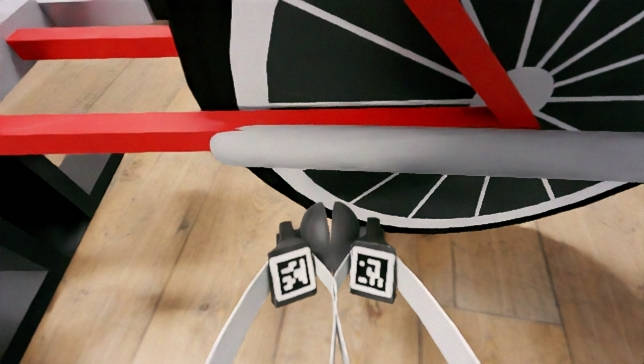

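Request:
execute_actions(actions=[{"r1":{"joints":{"wrist_pitch_rad":-0.32,"arm_m":0.38}}}], cameras=[])

Request:
execute_actions(actions=[{"r1":{"base":{"translate_m":-0.02},"joints":{"arm_m":0.425}}}], cameras=["r1_wrist_camera"])

Request:
execute_actions(actions=[{"r1":{"joints":{"wrist_pitch_rad":-0.65,"arm_m":0.465}}}], cameras=["r1_wrist_camera","r1_head_camera"])

Scene clock: 571.47 s.
r1.base_odometry: x=-0.721 y=+2.079 heading=-1.618 (m, m, rad; r1's odometry frame)
r1.turned_by_wheels: +0.000 (rad since the last result)
r1.turned_by_imu: +0.001 (rad since the last result)
r1.base_tilt: forward=-1.9 right=-1.9 (deg)
r1.lidar_m: 2.82 3.18 4.52 4.24 2.31 1.94 1.94 2.18 0.85 0.83 0.94 2.83
r1.head_depth_mm: 2316 1985 1710 1519 1358 1232 1123 / 2326 1975 1706 1514 1354 1233 1136 / 2320 1946 1685 1441 1344 1231 - / 2302 1945 1700 1310 1325 1221 - / 2261 1928 1259 1436 1340 1213 1112 / 2111 1729 1225 1435 1345 1207 1105 / 2074 1787 1574 1392 1327 1203 1106
r1.base_status: not commanded
r1.joint_positions: lift_m=+0.210 arm_m=+0.380 wrist_yaw_rad=+0.001 wrist_pitch_rad=-0.345 wrist_roll_rad=+0.003 gripper_m=+0.000 head_pan_rad=-1.571 head_tilt_rad=-0.995
r1.joint_status: all done
r1.motor_effort: left_wheel=-2(3) right_wheel=+2(3) lift_m=+36(35) arm_m=-2(3) wrist_yaw_rad=-1(1) wrist_pitch_rad=+10(65) wrist_roll_rad=-1(1) gripper_m=-2(2) head_pan_rad=+0(0) head_tilt_rad=-3(3) (%)
r1.hand_pose: x=-0.0212 y=-0.7582 z=+0.2393 quat_wxyz=(+0.696, +0.122, -0.697, -0.122) (m; r1's base frame)
r1.wrist_depth_mm: 198 - - 186 181 180 180 / 218 - 852 191 196 197 196 / 237 917 342 216 212 215 214 / 253 320 263 240 233 238 237 / 240 241 239 - 216 209 260 / 371 423 435 324 307 303 382 / 331 383 374 363 346 344 348
r2.base_odometry: x=-1.693 y=-0.152 heading=-0.340 (m, m, rad; r2's odometry frame)
r2.turned_by_wheels: +0.000 (rad since the last result)
r2.turned_by_imu: +0.001 (rad since the last result)
r2.base_tilt: forward=-0.4 right=+0.5 (deg)
r2.lidar_m: 2.51 2.92 2.65 2.66 2.59 2.23 2.24 2.63 0.80 0.81 0.83 2.51
r2.head_depth_mm: - 3092 2290 1792 1266 1270 1106 / - 3082 2260 1706 1292 1270 1118 / - 3091 2285 1698 1345 1279 1108 / - 3110 2309 1654 1323 1281 1113 / - 2978 1909 1107 1301 1284 1110 / - 3186 2217 1814 1289 1281 1120 / - 3173 2325 1825 1439 1280 1124
r2.base_status: not commanded
r2.joint_positions: lift_m=+0.271 arm_m=+0.002 wrist_yaw_rad=+3.041 wrist_pitch_rad=-0.402 wrist_roll_rad=+0.011 gripper_m=+0.037 head_pan_rad=-1.577 head_tilt_rad=-0.741
r2.joint_status: not commanded
r2.motor_effort: left_wheel=+1(1) right_wheel=-2(2) lift_m=+24(24) arm_m=-1(0) wrist_yaw_rad=+0(1) wrist_pitch_rad=+9(9) wrist_roll_rad=+0(0) gripper_m=-1(1) head_pan_rad=+4(4) head_tilt_rad=-3(3) (%)
r2.hand_pose: x=+0.0015 y=+0.0787 z=+0.2868 quat_wxyz=(+0.177, +0.702, +0.106, +0.681) (m; r2's base frame)
r2.wrist_depth_mm: - - - - - - - / - - - - - - - / 899 876 885 895 870 858 843 / 696 690 699 694 666 679 681 / 580 569 - 561 571 560 557 / 481 498 - - 477 477 472 / - - - - 420 419 419
pictures: none
No camera images: the call's "cameras" was empty. Leave "cameras" out to get every camera's image.

Scene clock: 572.90 s.
r1.base_odometry: x=-0.720 y=+2.099 heading=-1.618 (m, m, rad; r1's odometry frame)
r1.turned_by_wheels: +0.000 (rad since the last result)
r1.turned_by_imu: +0.000 (rad since the last result)
r1.base_tilt: forward=-1.9 right=-1.8 (deg)
r1.lidar_m: 2.84 3.21 4.52 4.22 2.29 1.92 1.92 2.16 0.85 0.83 0.95 2.84
r1.head_depth_mm: 2366 1990 1714 1502 1367 1240 1117 / 2314 1960 1709 1510 1360 1238 1134 / 2300 1943 1698 1421 1344 1236 - / 2270 1930 1702 1305 1351 1209 - / 2270 1930 1252 1452 1346 1208 1109 / 2207 1740 1188 1440 1332 1211 1099 / 1841 1769 1577 1398 1329 1205 1105
r1.base_status: done
r1.joint_positions: lift_m=+0.210 arm_m=+0.425 wrist_yaw_rad=+0.001 wrist_pitch_rad=-0.345 wrist_roll_rad=+0.003 gripper_m=+0.000 head_pan_rad=-1.571 head_tilt_rad=-0.995
r1.joint_status: all done
r1.motor_effort: left_wheel=-1(8) right_wheel=+2(4) lift_m=+36(36) arm_m=+3(0) wrist_yaw_rad=-2(0) wrist_pitch_rad=+10(10) wrist_roll_rad=-1(1) gripper_m=-2(2) head_pan_rad=+0(1) head_tilt_rad=-3(3) (%)
r1.hand_pose: x=-0.0212 y=-0.8026 z=+0.2394 quat_wxyz=(+0.696, +0.122, -0.697, -0.121) (m; r1's base frame)
r1.wrist_depth_mm: - - 157 144 141 139 140 / - - 132 154 153 152 152 / 985 878 175 152 168 167 166 / 274 312 191 181 183 185 184 / 511 538 214 - 180 206 206 / 205 203 194 182 178 175 222 / 364 379 368 276 272 271 330
r2.base_odometry: x=-1.693 y=-0.152 heading=-0.340 (m, m, rad; r2's odometry frame)
r2.turned_by_wheels: +0.000 (rad since the last result)
r2.turned_by_imu: +0.000 (rad since the last result)
r2.base_tilt: forward=-0.3 right=+0.4 (deg)
r2.lidar_m: 2.50 2.93 2.65 2.65 2.60 2.23 2.24 2.63 0.80 0.81 0.83 2.51
r2.head_depth_mm: - 3018 2259 1796 1264 1268 1108 / - 3068 2281 1690 1291 1272 1110 / - 3074 2273 1694 1343 1274 1106 / - 3093 2306 1667 1322 1285 1113 / - 2998 1947 1108 1305 1275 1118 / - 3159 2148 1757 1294 1277 1120 / - 3131 2338 1823 1436 1284 1119
r2.base_status: not commanded
r2.joint_positions: lift_m=+0.271 arm_m=+0.002 wrist_yaw_rad=+3.041 wrist_pitch_rad=-0.402 wrist_roll_rad=+0.011 gripper_m=+0.037 head_pan_rad=-1.577 head_tilt_rad=-0.741
r2.joint_status: not commanded
r2.motor_effort: left_wheel=+1(1) right_wheel=-2(2) lift_m=+24(24) arm_m=+0(0) wrist_yaw_rad=+0(1) wrist_pitch_rad=+9(9) wrist_roll_rad=+0(0) gripper_m=-1(1) head_pan_rad=+4(4) head_tilt_rad=-3(3) (%)
r2.hand_pose: x=+0.0015 y=+0.0787 z=+0.2868 quat_wxyz=(+0.177, +0.702, +0.106, +0.681) (m; r2's base frame)
r2.wrist_depth_mm: - - - - - - - / - - - - - - - / 891 889 884 873 855 891 855 / 699 686 708 691 684 679 681 / 571 576 - 559 569 564 554 / 485 498 - - 484 474 474 / - - - - 416 418 414
pictures: r1_wrist_camera
camera_calibration (this result's frames):
r1_wrist_camera: T_world_to_cam=[[-0.999204, 0.0193342, -0.0349003, 0.00707963], [0.0398577, 0.522959, -0.851426, 0.655874], [0.00178973, -0.852139, -0.523313, -0.387361], [0, 0, 0, 1]] pos_world=[-0.0183744, -0.673217, 0.355964]
Images, in order (width x height): r1_wrist_camera 644x364.

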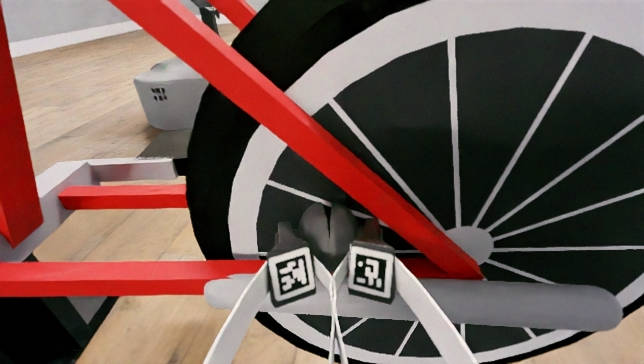

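Scene clock: 574.73 s.
r1.base_odometry: x=-0.720 y=+2.099 heading=-1.618 (m, m, rad; r1's odometry frame)
r1.turned_by_wheels: +0.000 (rad since the last result)
r1.turned_by_imu: -0.003 (rad since the last result)
r1.base_tilt: forward=-2.3 right=-2.5 (deg)
r1.lidar_m: 2.84 3.19 4.53 4.22 2.30 1.92 1.92 2.16 0.86 0.84 0.95 2.86
r1.head_depth_mm: 2373 2012 1732 1530 1366 1234 1131 / 2351 2003 1710 1520 1359 1229 1139 / 2355 1983 1708 1439 1357 1241 - / 2318 1948 1721 1317 1360 1222 - / 2298 1974 1256 1455 1346 1216 1115 / 2232 1733 1255 1448 1357 1207 1111 / 1853 1795 1586 1407 1345 1214 1108
r1.base_status: not commanded
r1.joint_positions: lift_m=+0.211 arm_m=+0.464 wrist_yaw_rad=+0.002 wrist_pitch_rad=-0.494 wrist_roll_rad=+0.003 gripper_m=+0.000 head_pan_rad=-1.571 head_tilt_rad=-0.995
r1.joint_status: wrist_pitch_rad off_target (ended at -0.494, target -0.650); the others done
r1.on_its_own: wrist_pitch_rad is at rest, and its effort (-62) is outside its rest range (-20 to +32)
r1.motor_effort: left_wheel=-1(9) right_wheel=+0(3) lift_m=+14(36) arm_m=+5(10) wrist_yaw_rad=-2(3) wrist_pitch_rad=-62(71) wrist_roll_rad=-1(1) gripper_m=-1(3) head_pan_rad=+1(0) head_tilt_rad=-3(2) (%)
r1.hand_pose: x=-0.0211 y=-0.8235 z=+0.2069 quat_wxyz=(+0.685, +0.173, -0.686, -0.173) (m; r1's base frame)
r1.wrist_depth_mm: - 95 119 118 118 118 118 / - 796 105 131 130 130 130 / 740 286 147 121 146 147 145 / 252 249 166 161 161 165 165 / 478 467 188 - 160 190 191 / 181 179 171 161 159 157 155 / 354 356 344 277 276 276 307
r2.base_odometry: x=-1.693 y=-0.152 heading=-0.340 (m, m, rad; r2's odometry frame)
r2.turned_by_wheels: +0.000 (rad since the last result)
r2.turned_by_imu: +0.000 (rad since the last result)
r2.base_tilt: forward=-0.4 right=+0.5 (deg)
r2.lidar_m: 2.51 2.93 2.65 2.65 2.59 2.23 2.24 2.63 0.80 0.80 0.83 2.51
r2.head_depth_mm: - 3079 2306 1799 1251 1267 1104 / - 3092 2279 1702 1287 1271 1106 / - 3068 2285 1712 1356 1283 1109 / - 3130 2294 1774 1320 1278 1113 / - 2996 1946 1236 1298 1290 1116 / - 3132 2151 1712 1293 1290 1118 / - 3133 2324 1821 1438 1284 1118
r2.base_status: not commanded
r2.joint_positions: lift_m=+0.271 arm_m=+0.002 wrist_yaw_rad=+3.041 wrist_pitch_rad=-0.402 wrist_roll_rad=+0.011 gripper_m=+0.037 head_pan_rad=-1.577 head_tilt_rad=-0.741
r2.joint_status: not commanded
r2.motor_effort: left_wheel=+1(1) right_wheel=-2(2) lift_m=+23(24) arm_m=-1(1) wrist_yaw_rad=-1(0) wrist_pitch_rad=+9(9) wrist_roll_rad=+0(0) gripper_m=+0(1) head_pan_rad=+3(4) head_tilt_rad=-3(4) (%)
r2.hand_pose: x=+0.0015 y=+0.0787 z=+0.2868 quat_wxyz=(+0.177, +0.702, +0.106, +0.681) (m; r2's base frame)
r2.wrist_depth_mm: - - - - - - - / - - - - - - - / 871 877 880 879 846 861 862 / 704 694 707 689 684 686 674 / 573 562 - 571 565 560 557 / 483 503 - - 483 475 480 / - - - - 418 417 415
pictures: r1_head_camera (sideways: a quarter turn clockwise sets it upright), r1_wrist_camera
camera_calibration (this result's frames):
r1_head_camera: T_world_to_cam=[[-0.0123886, 0.843848, -0.536439, 0.718699], [0.999041, -0.0120823, -0.0420781, 0.051739], [-0.041989, -0.536446, -0.84289, 1.05657], [0, 0, 0, 1]] pos_world=[0.00157846, -0.0390571, 1.27829]
r1_wrist_camera: T_world_to_cam=[[-0.999228, 0.0235376, -0.0314656, 0.0092331], [0.0392307, 0.643363, -0.764555, 0.72025], [0.00224802, -0.765199, -0.64379, -0.325615], [0, 0, 0, 1]] pos_world=[-0.0182979, -0.71276, 0.341334]
Images, in order (width x height): r1_head_camera 896x504, r1_wrist_camera 644x364.

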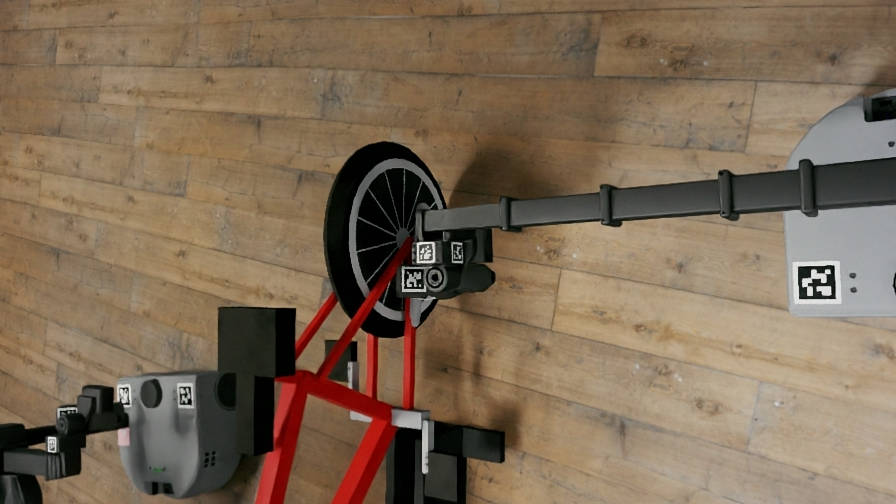

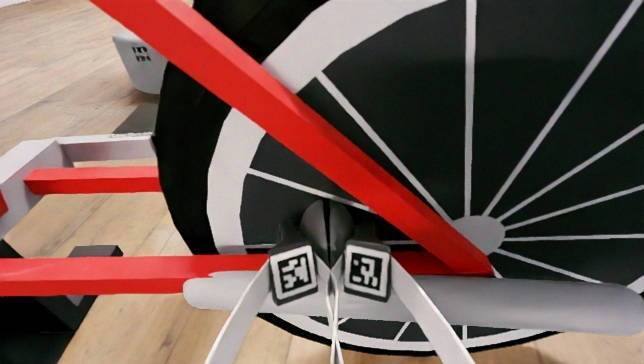

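Request:
execute_actions(actions=[{"r1":{"joints":{"wrist_pitch_rad":-0.3,"arm_m":0.42}}}], cameras=[])

Request:
execute_actions(actions=[{"r1":{"joints":{"arm_m":0.32,"lift_m":0.22,"wrist_roll_rad":1.57}}}], cameras=[])

Request:
execute_actions(actions=[{"r1":{"base":{"translate_m":-0.165}}}], cameras=[])

Request:
execute_actions(actions=[{"r1":{"joints":{"arm_m":0.4}}}], cameras=["r1_wrist_camera","r1_head_camera"])

Scene clock: 597.33 s.
r1.base_odometry: x=-0.720 y=+2.099 heading=-1.618 (m, m, rad; r1's odometry frame)
r1.turned_by_wheels: +0.000 (rad since the last result)
r1.turned_by_imu: -0.002 (rad since the last result)
r1.base_tilt: forward=-1.9 right=-1.8 (deg)
r1.lidar_m: 2.84 3.20 4.53 4.26 2.30 1.92 1.92 2.15 0.86 0.83 0.95 2.85
r1.head_depth_mm: 2316 1957 1706 1520 1363 1229 1125 / 2303 2003 1695 1514 1359 1221 1139 / 2299 1951 1707 1423 1352 1229 - / 2289 1934 1682 1303 1353 1221 - / 2259 1916 1266 1447 1349 1213 1116 / 2273 1747 1239 1436 1335 1205 1109 / 1826 1754 1561 1401 1331 1207 1103
r1.base_status: not commanded
r1.joint_positions: lift_m=+0.210 arm_m=+0.420 wrist_yaw_rad=+0.003 wrist_pitch_rad=-0.325 wrist_roll_rad=+0.003 gripper_m=+0.000 head_pan_rad=-1.571 head_tilt_rad=-0.995
r1.joint_status: all done
r1.motor_effort: left_wheel=+0(9) right_wheel=+0(9) lift_m=+30(30) arm_m=-2(9) wrist_yaw_rad=-2(8) wrist_pitch_rad=+10(41) wrist_roll_rad=-1(1) gripper_m=-1(3) head_pan_rad=+1(1) head_tilt_rad=-3(3) (%)
r1.hand_pose: x=-0.0207 y=-0.8004 z=+0.2442 quat_wxyz=(+0.697, +0.116, -0.698, -0.114) (m; r1's base frame)
r1.wrist_depth_mm: - - 205 154 152 151 150 / - - 142 164 164 162 162 / 959 907 186 173 178 177 177 / 290 318 202 189 191 194 192 / 286 552 223 - 191 215 215 / 211 208 203 188 183 180 229 / 358 389 377 280 276 273 334
r2.base_odometry: x=-1.693 y=-0.152 heading=-0.340 (m, m, rad; r2's odometry frame)
r2.turned_by_wheels: +0.000 (rad since the last result)
r2.turned_by_imu: +0.001 (rad since the last result)
r2.base_tilt: forward=-0.3 right=+0.5 (deg)
r2.lidar_m: 2.51 2.93 2.65 2.65 2.59 2.23 2.24 2.63 0.80 0.80 0.83 2.51
r2.head_depth_mm: - 3075 2276 1799 1260 1270 1107 / - 3159 2288 1752 1283 1274 1111 / - 3093 2280 1707 1352 1272 1107 / - 3071 2286 1761 1326 1275 1117 / - 2975 1958 1246 1281 1275 1111 / - 3158 2134 1770 1279 1285 1120 / - 3177 2301 1827 1437 1284 1120
r2.base_status: not commanded
r2.joint_positions: lift_m=+0.271 arm_m=+0.002 wrist_yaw_rad=+3.041 wrist_pitch_rad=-0.402 wrist_roll_rad=+0.011 gripper_m=+0.037 head_pan_rad=-1.577 head_tilt_rad=-0.741
r2.joint_status: not commanded
r2.motor_effort: left_wheel=+1(1) right_wheel=-2(2) lift_m=+23(24) arm_m=-1(1) wrist_yaw_rad=+0(1) wrist_pitch_rad=+9(9) wrist_roll_rad=+0(0) gripper_m=-1(1) head_pan_rad=+4(4) head_tilt_rad=-3(4) (%)
r2.hand_pose: x=+0.0015 y=+0.0787 z=+0.2868 quat_wxyz=(+0.177, +0.702, +0.106, +0.681) (m; r2's base frame)
r2.wrist_depth_mm: - - - - - - - / - - - - - - - / 857 861 848 867 895 859 864 / 703 692 703 688 682 673 676 / 569 573 - 570 562 561 561 / 485 497 - - 475 474 475 / - - - - 415 418 415
pictures: none
No camera images: the call's "cameras" was empty. Leave "cameras" out to get every camera's image.

Scene clock: 599.30 s.
r1.base_odometry: x=-0.720 y=+2.099 heading=-1.618 (m, m, rad; r1's odometry frame)
r1.turned_by_wheels: +0.000 (rad since the last result)
r1.turned_by_imu: +0.000 (rad since the last result)
r1.base_tilt: forward=-2.0 right=-1.8 (deg)
r1.lidar_m: 2.84 3.19 4.53 4.29 2.30 1.92 1.92 2.15 0.86 0.83 0.95 2.85
r1.head_depth_mm: 2338 1981 1715 1518 1355 1232 1128 / 2312 1960 1703 1503 1362 1230 1135 / 2286 1942 1713 1436 1365 1237 - / 2268 1940 1680 1418 1309 1220 - / 2262 1931 1264 1441 1342 1220 1110 / 2255 1727 1236 1444 1335 1213 1103 / 1813 1741 1565 1416 1330 1201 1098
r1.base_status: not commanded
r1.joint_positions: lift_m=+0.220 arm_m=+0.320 wrist_yaw_rad=+0.002 wrist_pitch_rad=-0.324 wrist_roll_rad=+1.567 gripper_m=+0.000 head_pan_rad=-1.571 head_tilt_rad=-0.995
r1.joint_status: all done
r1.motor_effort: left_wheel=+0(1) right_wheel=+0(0) lift_m=+43(45) arm_m=-2(5) wrist_yaw_rad=-2(2) wrist_pitch_rad=+10(9) wrist_roll_rad=+2(3) gripper_m=-2(1) head_pan_rad=+1(0) head_tilt_rad=-3(3) (%)
r1.hand_pose: x=-0.0209 y=-0.7004 z=+0.2537 quat_wxyz=(+0.003, +0.001, -0.987, -0.162) (m; r1's base frame)
r1.wrist_depth_mm: - 239 256 269 311 324 249 / - 246 262 276 318 334 256 / - 257 269 267 334 342 262 / - 280 274 295 344 350 265 / - - 294 - 461 357 269 / - - - 409 479 367 275 / - 324 - 450 573 370 280
r2.base_odometry: x=-1.693 y=-0.152 heading=-0.340 (m, m, rad; r2's odometry frame)
r2.turned_by_wheels: +0.000 (rad since the last result)
r2.turned_by_imu: +0.000 (rad since the last result)
r2.base_tilt: forward=-0.4 right=+0.5 (deg)
r2.lidar_m: 2.51 2.92 2.65 2.65 2.59 2.23 2.24 2.63 0.79 0.80 0.83 2.50
r2.head_depth_mm: - 3085 2267 1797 1262 1263 1105 / - 3081 2277 1766 1290 1276 1112 / - 3095 2282 1694 1343 1270 1107 / - 3095 2291 1774 1325 1275 1120 / - 2989 1974 1242 1275 1278 1110 / - 3149 2147 1786 1286 1280 1114 / - 3169 2301 1825 1441 1283 1117
r2.base_status: not commanded
r2.joint_positions: lift_m=+0.271 arm_m=+0.002 wrist_yaw_rad=+3.041 wrist_pitch_rad=-0.402 wrist_roll_rad=+0.011 gripper_m=+0.037 head_pan_rad=-1.577 head_tilt_rad=-0.741
r2.joint_status: not commanded
r2.motor_effort: left_wheel=+1(1) right_wheel=-2(2) lift_m=+23(24) arm_m=+0(1) wrist_yaw_rad=+0(0) wrist_pitch_rad=+9(9) wrist_roll_rad=+0(0) gripper_m=-1(1) head_pan_rad=+5(4) head_tilt_rad=-3(3) (%)
r2.hand_pose: x=+0.0015 y=+0.0787 z=+0.2868 quat_wxyz=(+0.177, +0.702, +0.106, +0.681) (m; r2's base frame)
r2.wrist_depth_mm: - - - - - - - / - - - - - - - / 907 885 868 862 888 872 858 / 706 685 715 686 687 681 681 / 569 567 - 571 571 565 565 / 488 496 - - 482 477 473 / - - - - 418 415 411
pictures: none
No camera images: the call's "cameras" was empty. Leave "cameras" out to get every camera's image.

Scene clock: 602.00 s.
r1.base_odometry: x=-0.712 y=+2.264 heading=-1.618 (m, m, rad; r1's odometry frame)
r1.turned_by_wheels: +0.000 (rad since the last result)
r1.turned_by_imu: +0.002 (rad since the last result)
r1.base_tilt: forward=-1.9 right=-1.8 (deg)
r1.lidar_m: 3.00 3.39 4.56 3.90 2.10 1.76 1.76 1.97 3.23 0.83 0.87 1.22
r1.head_depth_mm: 2348 1965 1707 1509 1362 1242 1124 / 2323 1965 1715 1513 1350 1235 1137 / 2317 1954 1685 1493 1359 1234 - / 2287 1948 1687 1444 1314 1219 - / 2253 1910 1681 1415 1340 1215 1107 / 2247 1906 1647 1434 1336 1205 1106 / 2177 1709 1181 1454 1328 1206 1098
r1.base_status: done
r1.joint_positions: lift_m=+0.220 arm_m=+0.320 wrist_yaw_rad=+0.002 wrist_pitch_rad=-0.324 wrist_roll_rad=+1.567 gripper_m=+0.000 head_pan_rad=-1.571 head_tilt_rad=-0.995
r1.joint_status: not commanded
r1.motor_effort: left_wheel=-1(7) right_wheel=+0(5) lift_m=+43(43) arm_m=-2(2) wrist_yaw_rad=-2(2) wrist_pitch_rad=+10(9) wrist_roll_rad=+2(2) gripper_m=-1(2) head_pan_rad=+1(1) head_tilt_rad=-3(3) (%)
r1.hand_pose: x=-0.0209 y=-0.7004 z=+0.2537 quat_wxyz=(+0.003, +0.001, -0.987, -0.162) (m; r1's base frame)
r1.wrist_depth_mm: - - - 788 462 325 254 / - - - 298 429 333 259 / - - 272 294 327 341 261 / - - 277 303 338 348 267 / - 282 285 - 357 355 270 / - - 295 291 379 367 277 / - - 306 307 380 373 279
r2.base_odometry: x=-1.693 y=-0.152 heading=-0.340 (m, m, rad; r2's odometry frame)
r2.turned_by_wheels: +0.000 (rad since the last result)
r2.turned_by_imu: +0.000 (rad since the last result)
r2.base_tilt: forward=-0.3 right=+0.4 (deg)
r2.lidar_m: 2.50 2.92 2.65 2.65 2.60 2.23 2.24 2.63 0.80 0.80 0.83 2.51
r2.head_depth_mm: - 3044 2274 1793 1256 1268 1113 / - 3091 2280 1747 1288 1273 1111 / - 3124 2268 1692 1351 1278 1106 / - 3105 2286 1732 1323 1274 1116 / - 3196 2320 1237 1285 1279 1115 / - 2984 1917 1724 1289 1281 1116 / - 3121 2241 1828 1441 1284 1126
r2.base_status: not commanded
r2.joint_positions: lift_m=+0.271 arm_m=+0.002 wrist_yaw_rad=+3.041 wrist_pitch_rad=-0.402 wrist_roll_rad=+0.011 gripper_m=+0.037 head_pan_rad=-1.577 head_tilt_rad=-0.741
r2.joint_status: not commanded
r2.motor_effort: left_wheel=+1(1) right_wheel=-3(2) lift_m=+23(24) arm_m=+0(1) wrist_yaw_rad=+0(0) wrist_pitch_rad=+9(9) wrist_roll_rad=+0(0) gripper_m=-1(0) head_pan_rad=+5(4) head_tilt_rad=-3(3) (%)
r2.hand_pose: x=+0.0015 y=+0.0787 z=+0.2868 quat_wxyz=(+0.177, +0.702, +0.106, +0.681) (m; r2's base frame)
r2.wrist_depth_mm: - - - - - - - / - - - - - - - / 873 886 883 883 874 856 863 / 708 694 713 680 681 674 672 / 575 566 - 558 576 556 558 / 487 497 - - 478 481 470 / - - - - 421 415 414
pictures: none
No camera images: the call's "cameras" was empty. Leave "cameras" out to get every camera's image.

Scene clock: 603.80 s.
r1.base_odometry: x=-0.712 y=+2.264 heading=-1.618 (m, m, rad; r1's odometry frame)
r1.turned_by_wheels: +0.000 (rad since the last result)
r1.turned_by_imu: +0.000 (rad since the last result)
r1.base_tilt: forward=-1.9 right=-1.8 (deg)
r1.lidar_m: 3.00 3.38 4.56 3.89 2.10 1.76 1.76 1.97 3.21 0.83 0.87 1.21
r1.head_depth_mm: 2316 1994 1721 1520 1360 1236 1129 / 2296 1969 1715 1517 1358 1228 1130 / 2260 1933 1707 1504 1351 1244 - / 2296 1953 1688 1404 1332 1214 - / 2236 1930 1676 1429 1349 1218 1114 / 2242 1910 1635 1443 1337 1215 1106 / 2173 1729 1181 1458 1327 1202 1100
r1.base_status: not commanded
r1.joint_positions: lift_m=+0.220 arm_m=+0.400 wrist_yaw_rad=+0.002 wrist_pitch_rad=-0.324 wrist_roll_rad=+1.567 gripper_m=+0.000 head_pan_rad=-1.571 head_tilt_rad=-0.995
r1.joint_status: all done
r1.motor_effort: left_wheel=+0(1) right_wheel=+0(0) lift_m=+43(43) arm_m=+3(3) wrist_yaw_rad=-2(2) wrist_pitch_rad=+9(10) wrist_roll_rad=+2(2) gripper_m=-2(2) head_pan_rad=+1(0) head_tilt_rad=-3(3) (%)
r1.hand_pose: x=-0.0209 y=-0.7798 z=+0.2538 quat_wxyz=(+0.003, +0.001, -0.987, -0.162) (m; r1's base frame)
r1.wrist_depth_mm: - - - 793 465 325 252 / - - - 210 232 322 256 / - - 198 210 236 277 260 / - - 199 219 244 276 266 / - 199 205 - 251 291 270 / - 202 212 241 271 302 275 / - 210 218 241 228 326 282
r2.base_odometry: x=-1.693 y=-0.152 heading=-0.340 (m, m, rad; r2's odometry frame)
r2.turned_by_wheels: +0.000 (rad since the last result)
r2.turned_by_imu: +0.000 (rad since the last result)
r2.base_tilt: forward=-0.3 right=+0.5 (deg)
r2.lidar_m: 2.51 2.92 2.65 2.66 2.60 2.23 2.24 2.62 0.80 0.80 0.83 2.51
r2.head_depth_mm: - 3082 2285 1784 1260 1267 1101 / - 3058 2248 1744 1288 1270 1107 / - 3027 2276 1707 1353 1272 1119 / - 3147 2293 1775 1330 1281 1116 / - 3168 2302 1246 1280 1277 1121 / - 3007 1930 1669 1282 1279 1119 / - 3182 2227 1764 1436 1289 1125
r2.base_status: not commanded
r2.joint_positions: lift_m=+0.271 arm_m=+0.002 wrist_yaw_rad=+3.041 wrist_pitch_rad=-0.402 wrist_roll_rad=+0.011 gripper_m=+0.037 head_pan_rad=-1.577 head_tilt_rad=-0.741
r2.joint_status: not commanded
r2.motor_effort: left_wheel=+1(1) right_wheel=-2(2) lift_m=+23(24) arm_m=+0(0) wrist_yaw_rad=+0(1) wrist_pitch_rad=+9(9) wrist_roll_rad=+0(0) gripper_m=-1(1) head_pan_rad=+4(4) head_tilt_rad=-3(4) (%)
r2.hand_pose: x=+0.0015 y=+0.0787 z=+0.2868 quat_wxyz=(+0.177, +0.702, +0.106, +0.681) (m; r2's base frame)
r2.wrist_depth_mm: - - - - - - - / - - - - - - - / 900 882 879 864 852 872 882 / 705 695 688 690 683 686 673 / 567 566 - 564 568 563 563 / 480 498 - - 480 476 478 / - - - - 416 415 413
pictures: r1_head_camera (sideways: a quarter turn clockwise sets it upright), r1_wrist_camera
camera_calibration (this result's frames):
r1_head_camera: T_world_to_cam=[[-0.01239, 0.843849, -0.536438, 0.718698], [0.999041, -0.0120806, -0.0420782, 0.051739], [-0.0419881, -0.536445, -0.84289, 1.05657], [0, 0, 0, 1]] pos_world=[0.00157852, -0.0390571, 1.27829]
r1_wrist_camera: T_world_to_cam=[[0.0322574, 0.325763, -0.944901, 0.498904], [0.978113, 0.184147, 0.0968776, 0.170901], [0.20556, -0.927345, -0.312693, -0.468223], [0, 0, 0, 1]] pos_world=[-0.0870059, -0.628199, 0.308449]
Images, in order (width x height): r1_head_camera 896x504, r1_wrist_camera 644x364.

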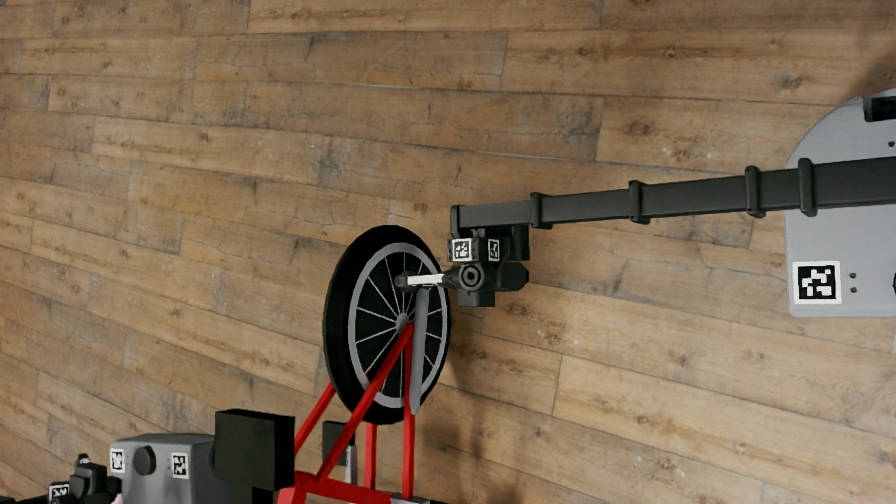

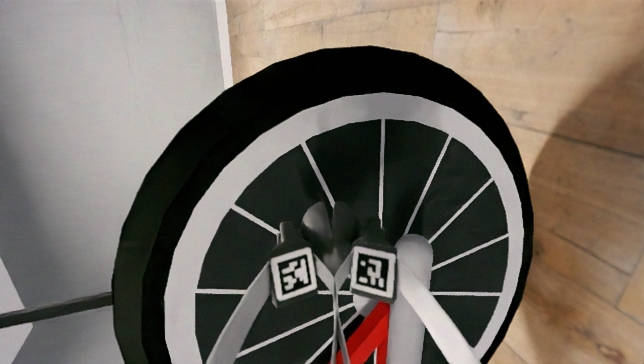

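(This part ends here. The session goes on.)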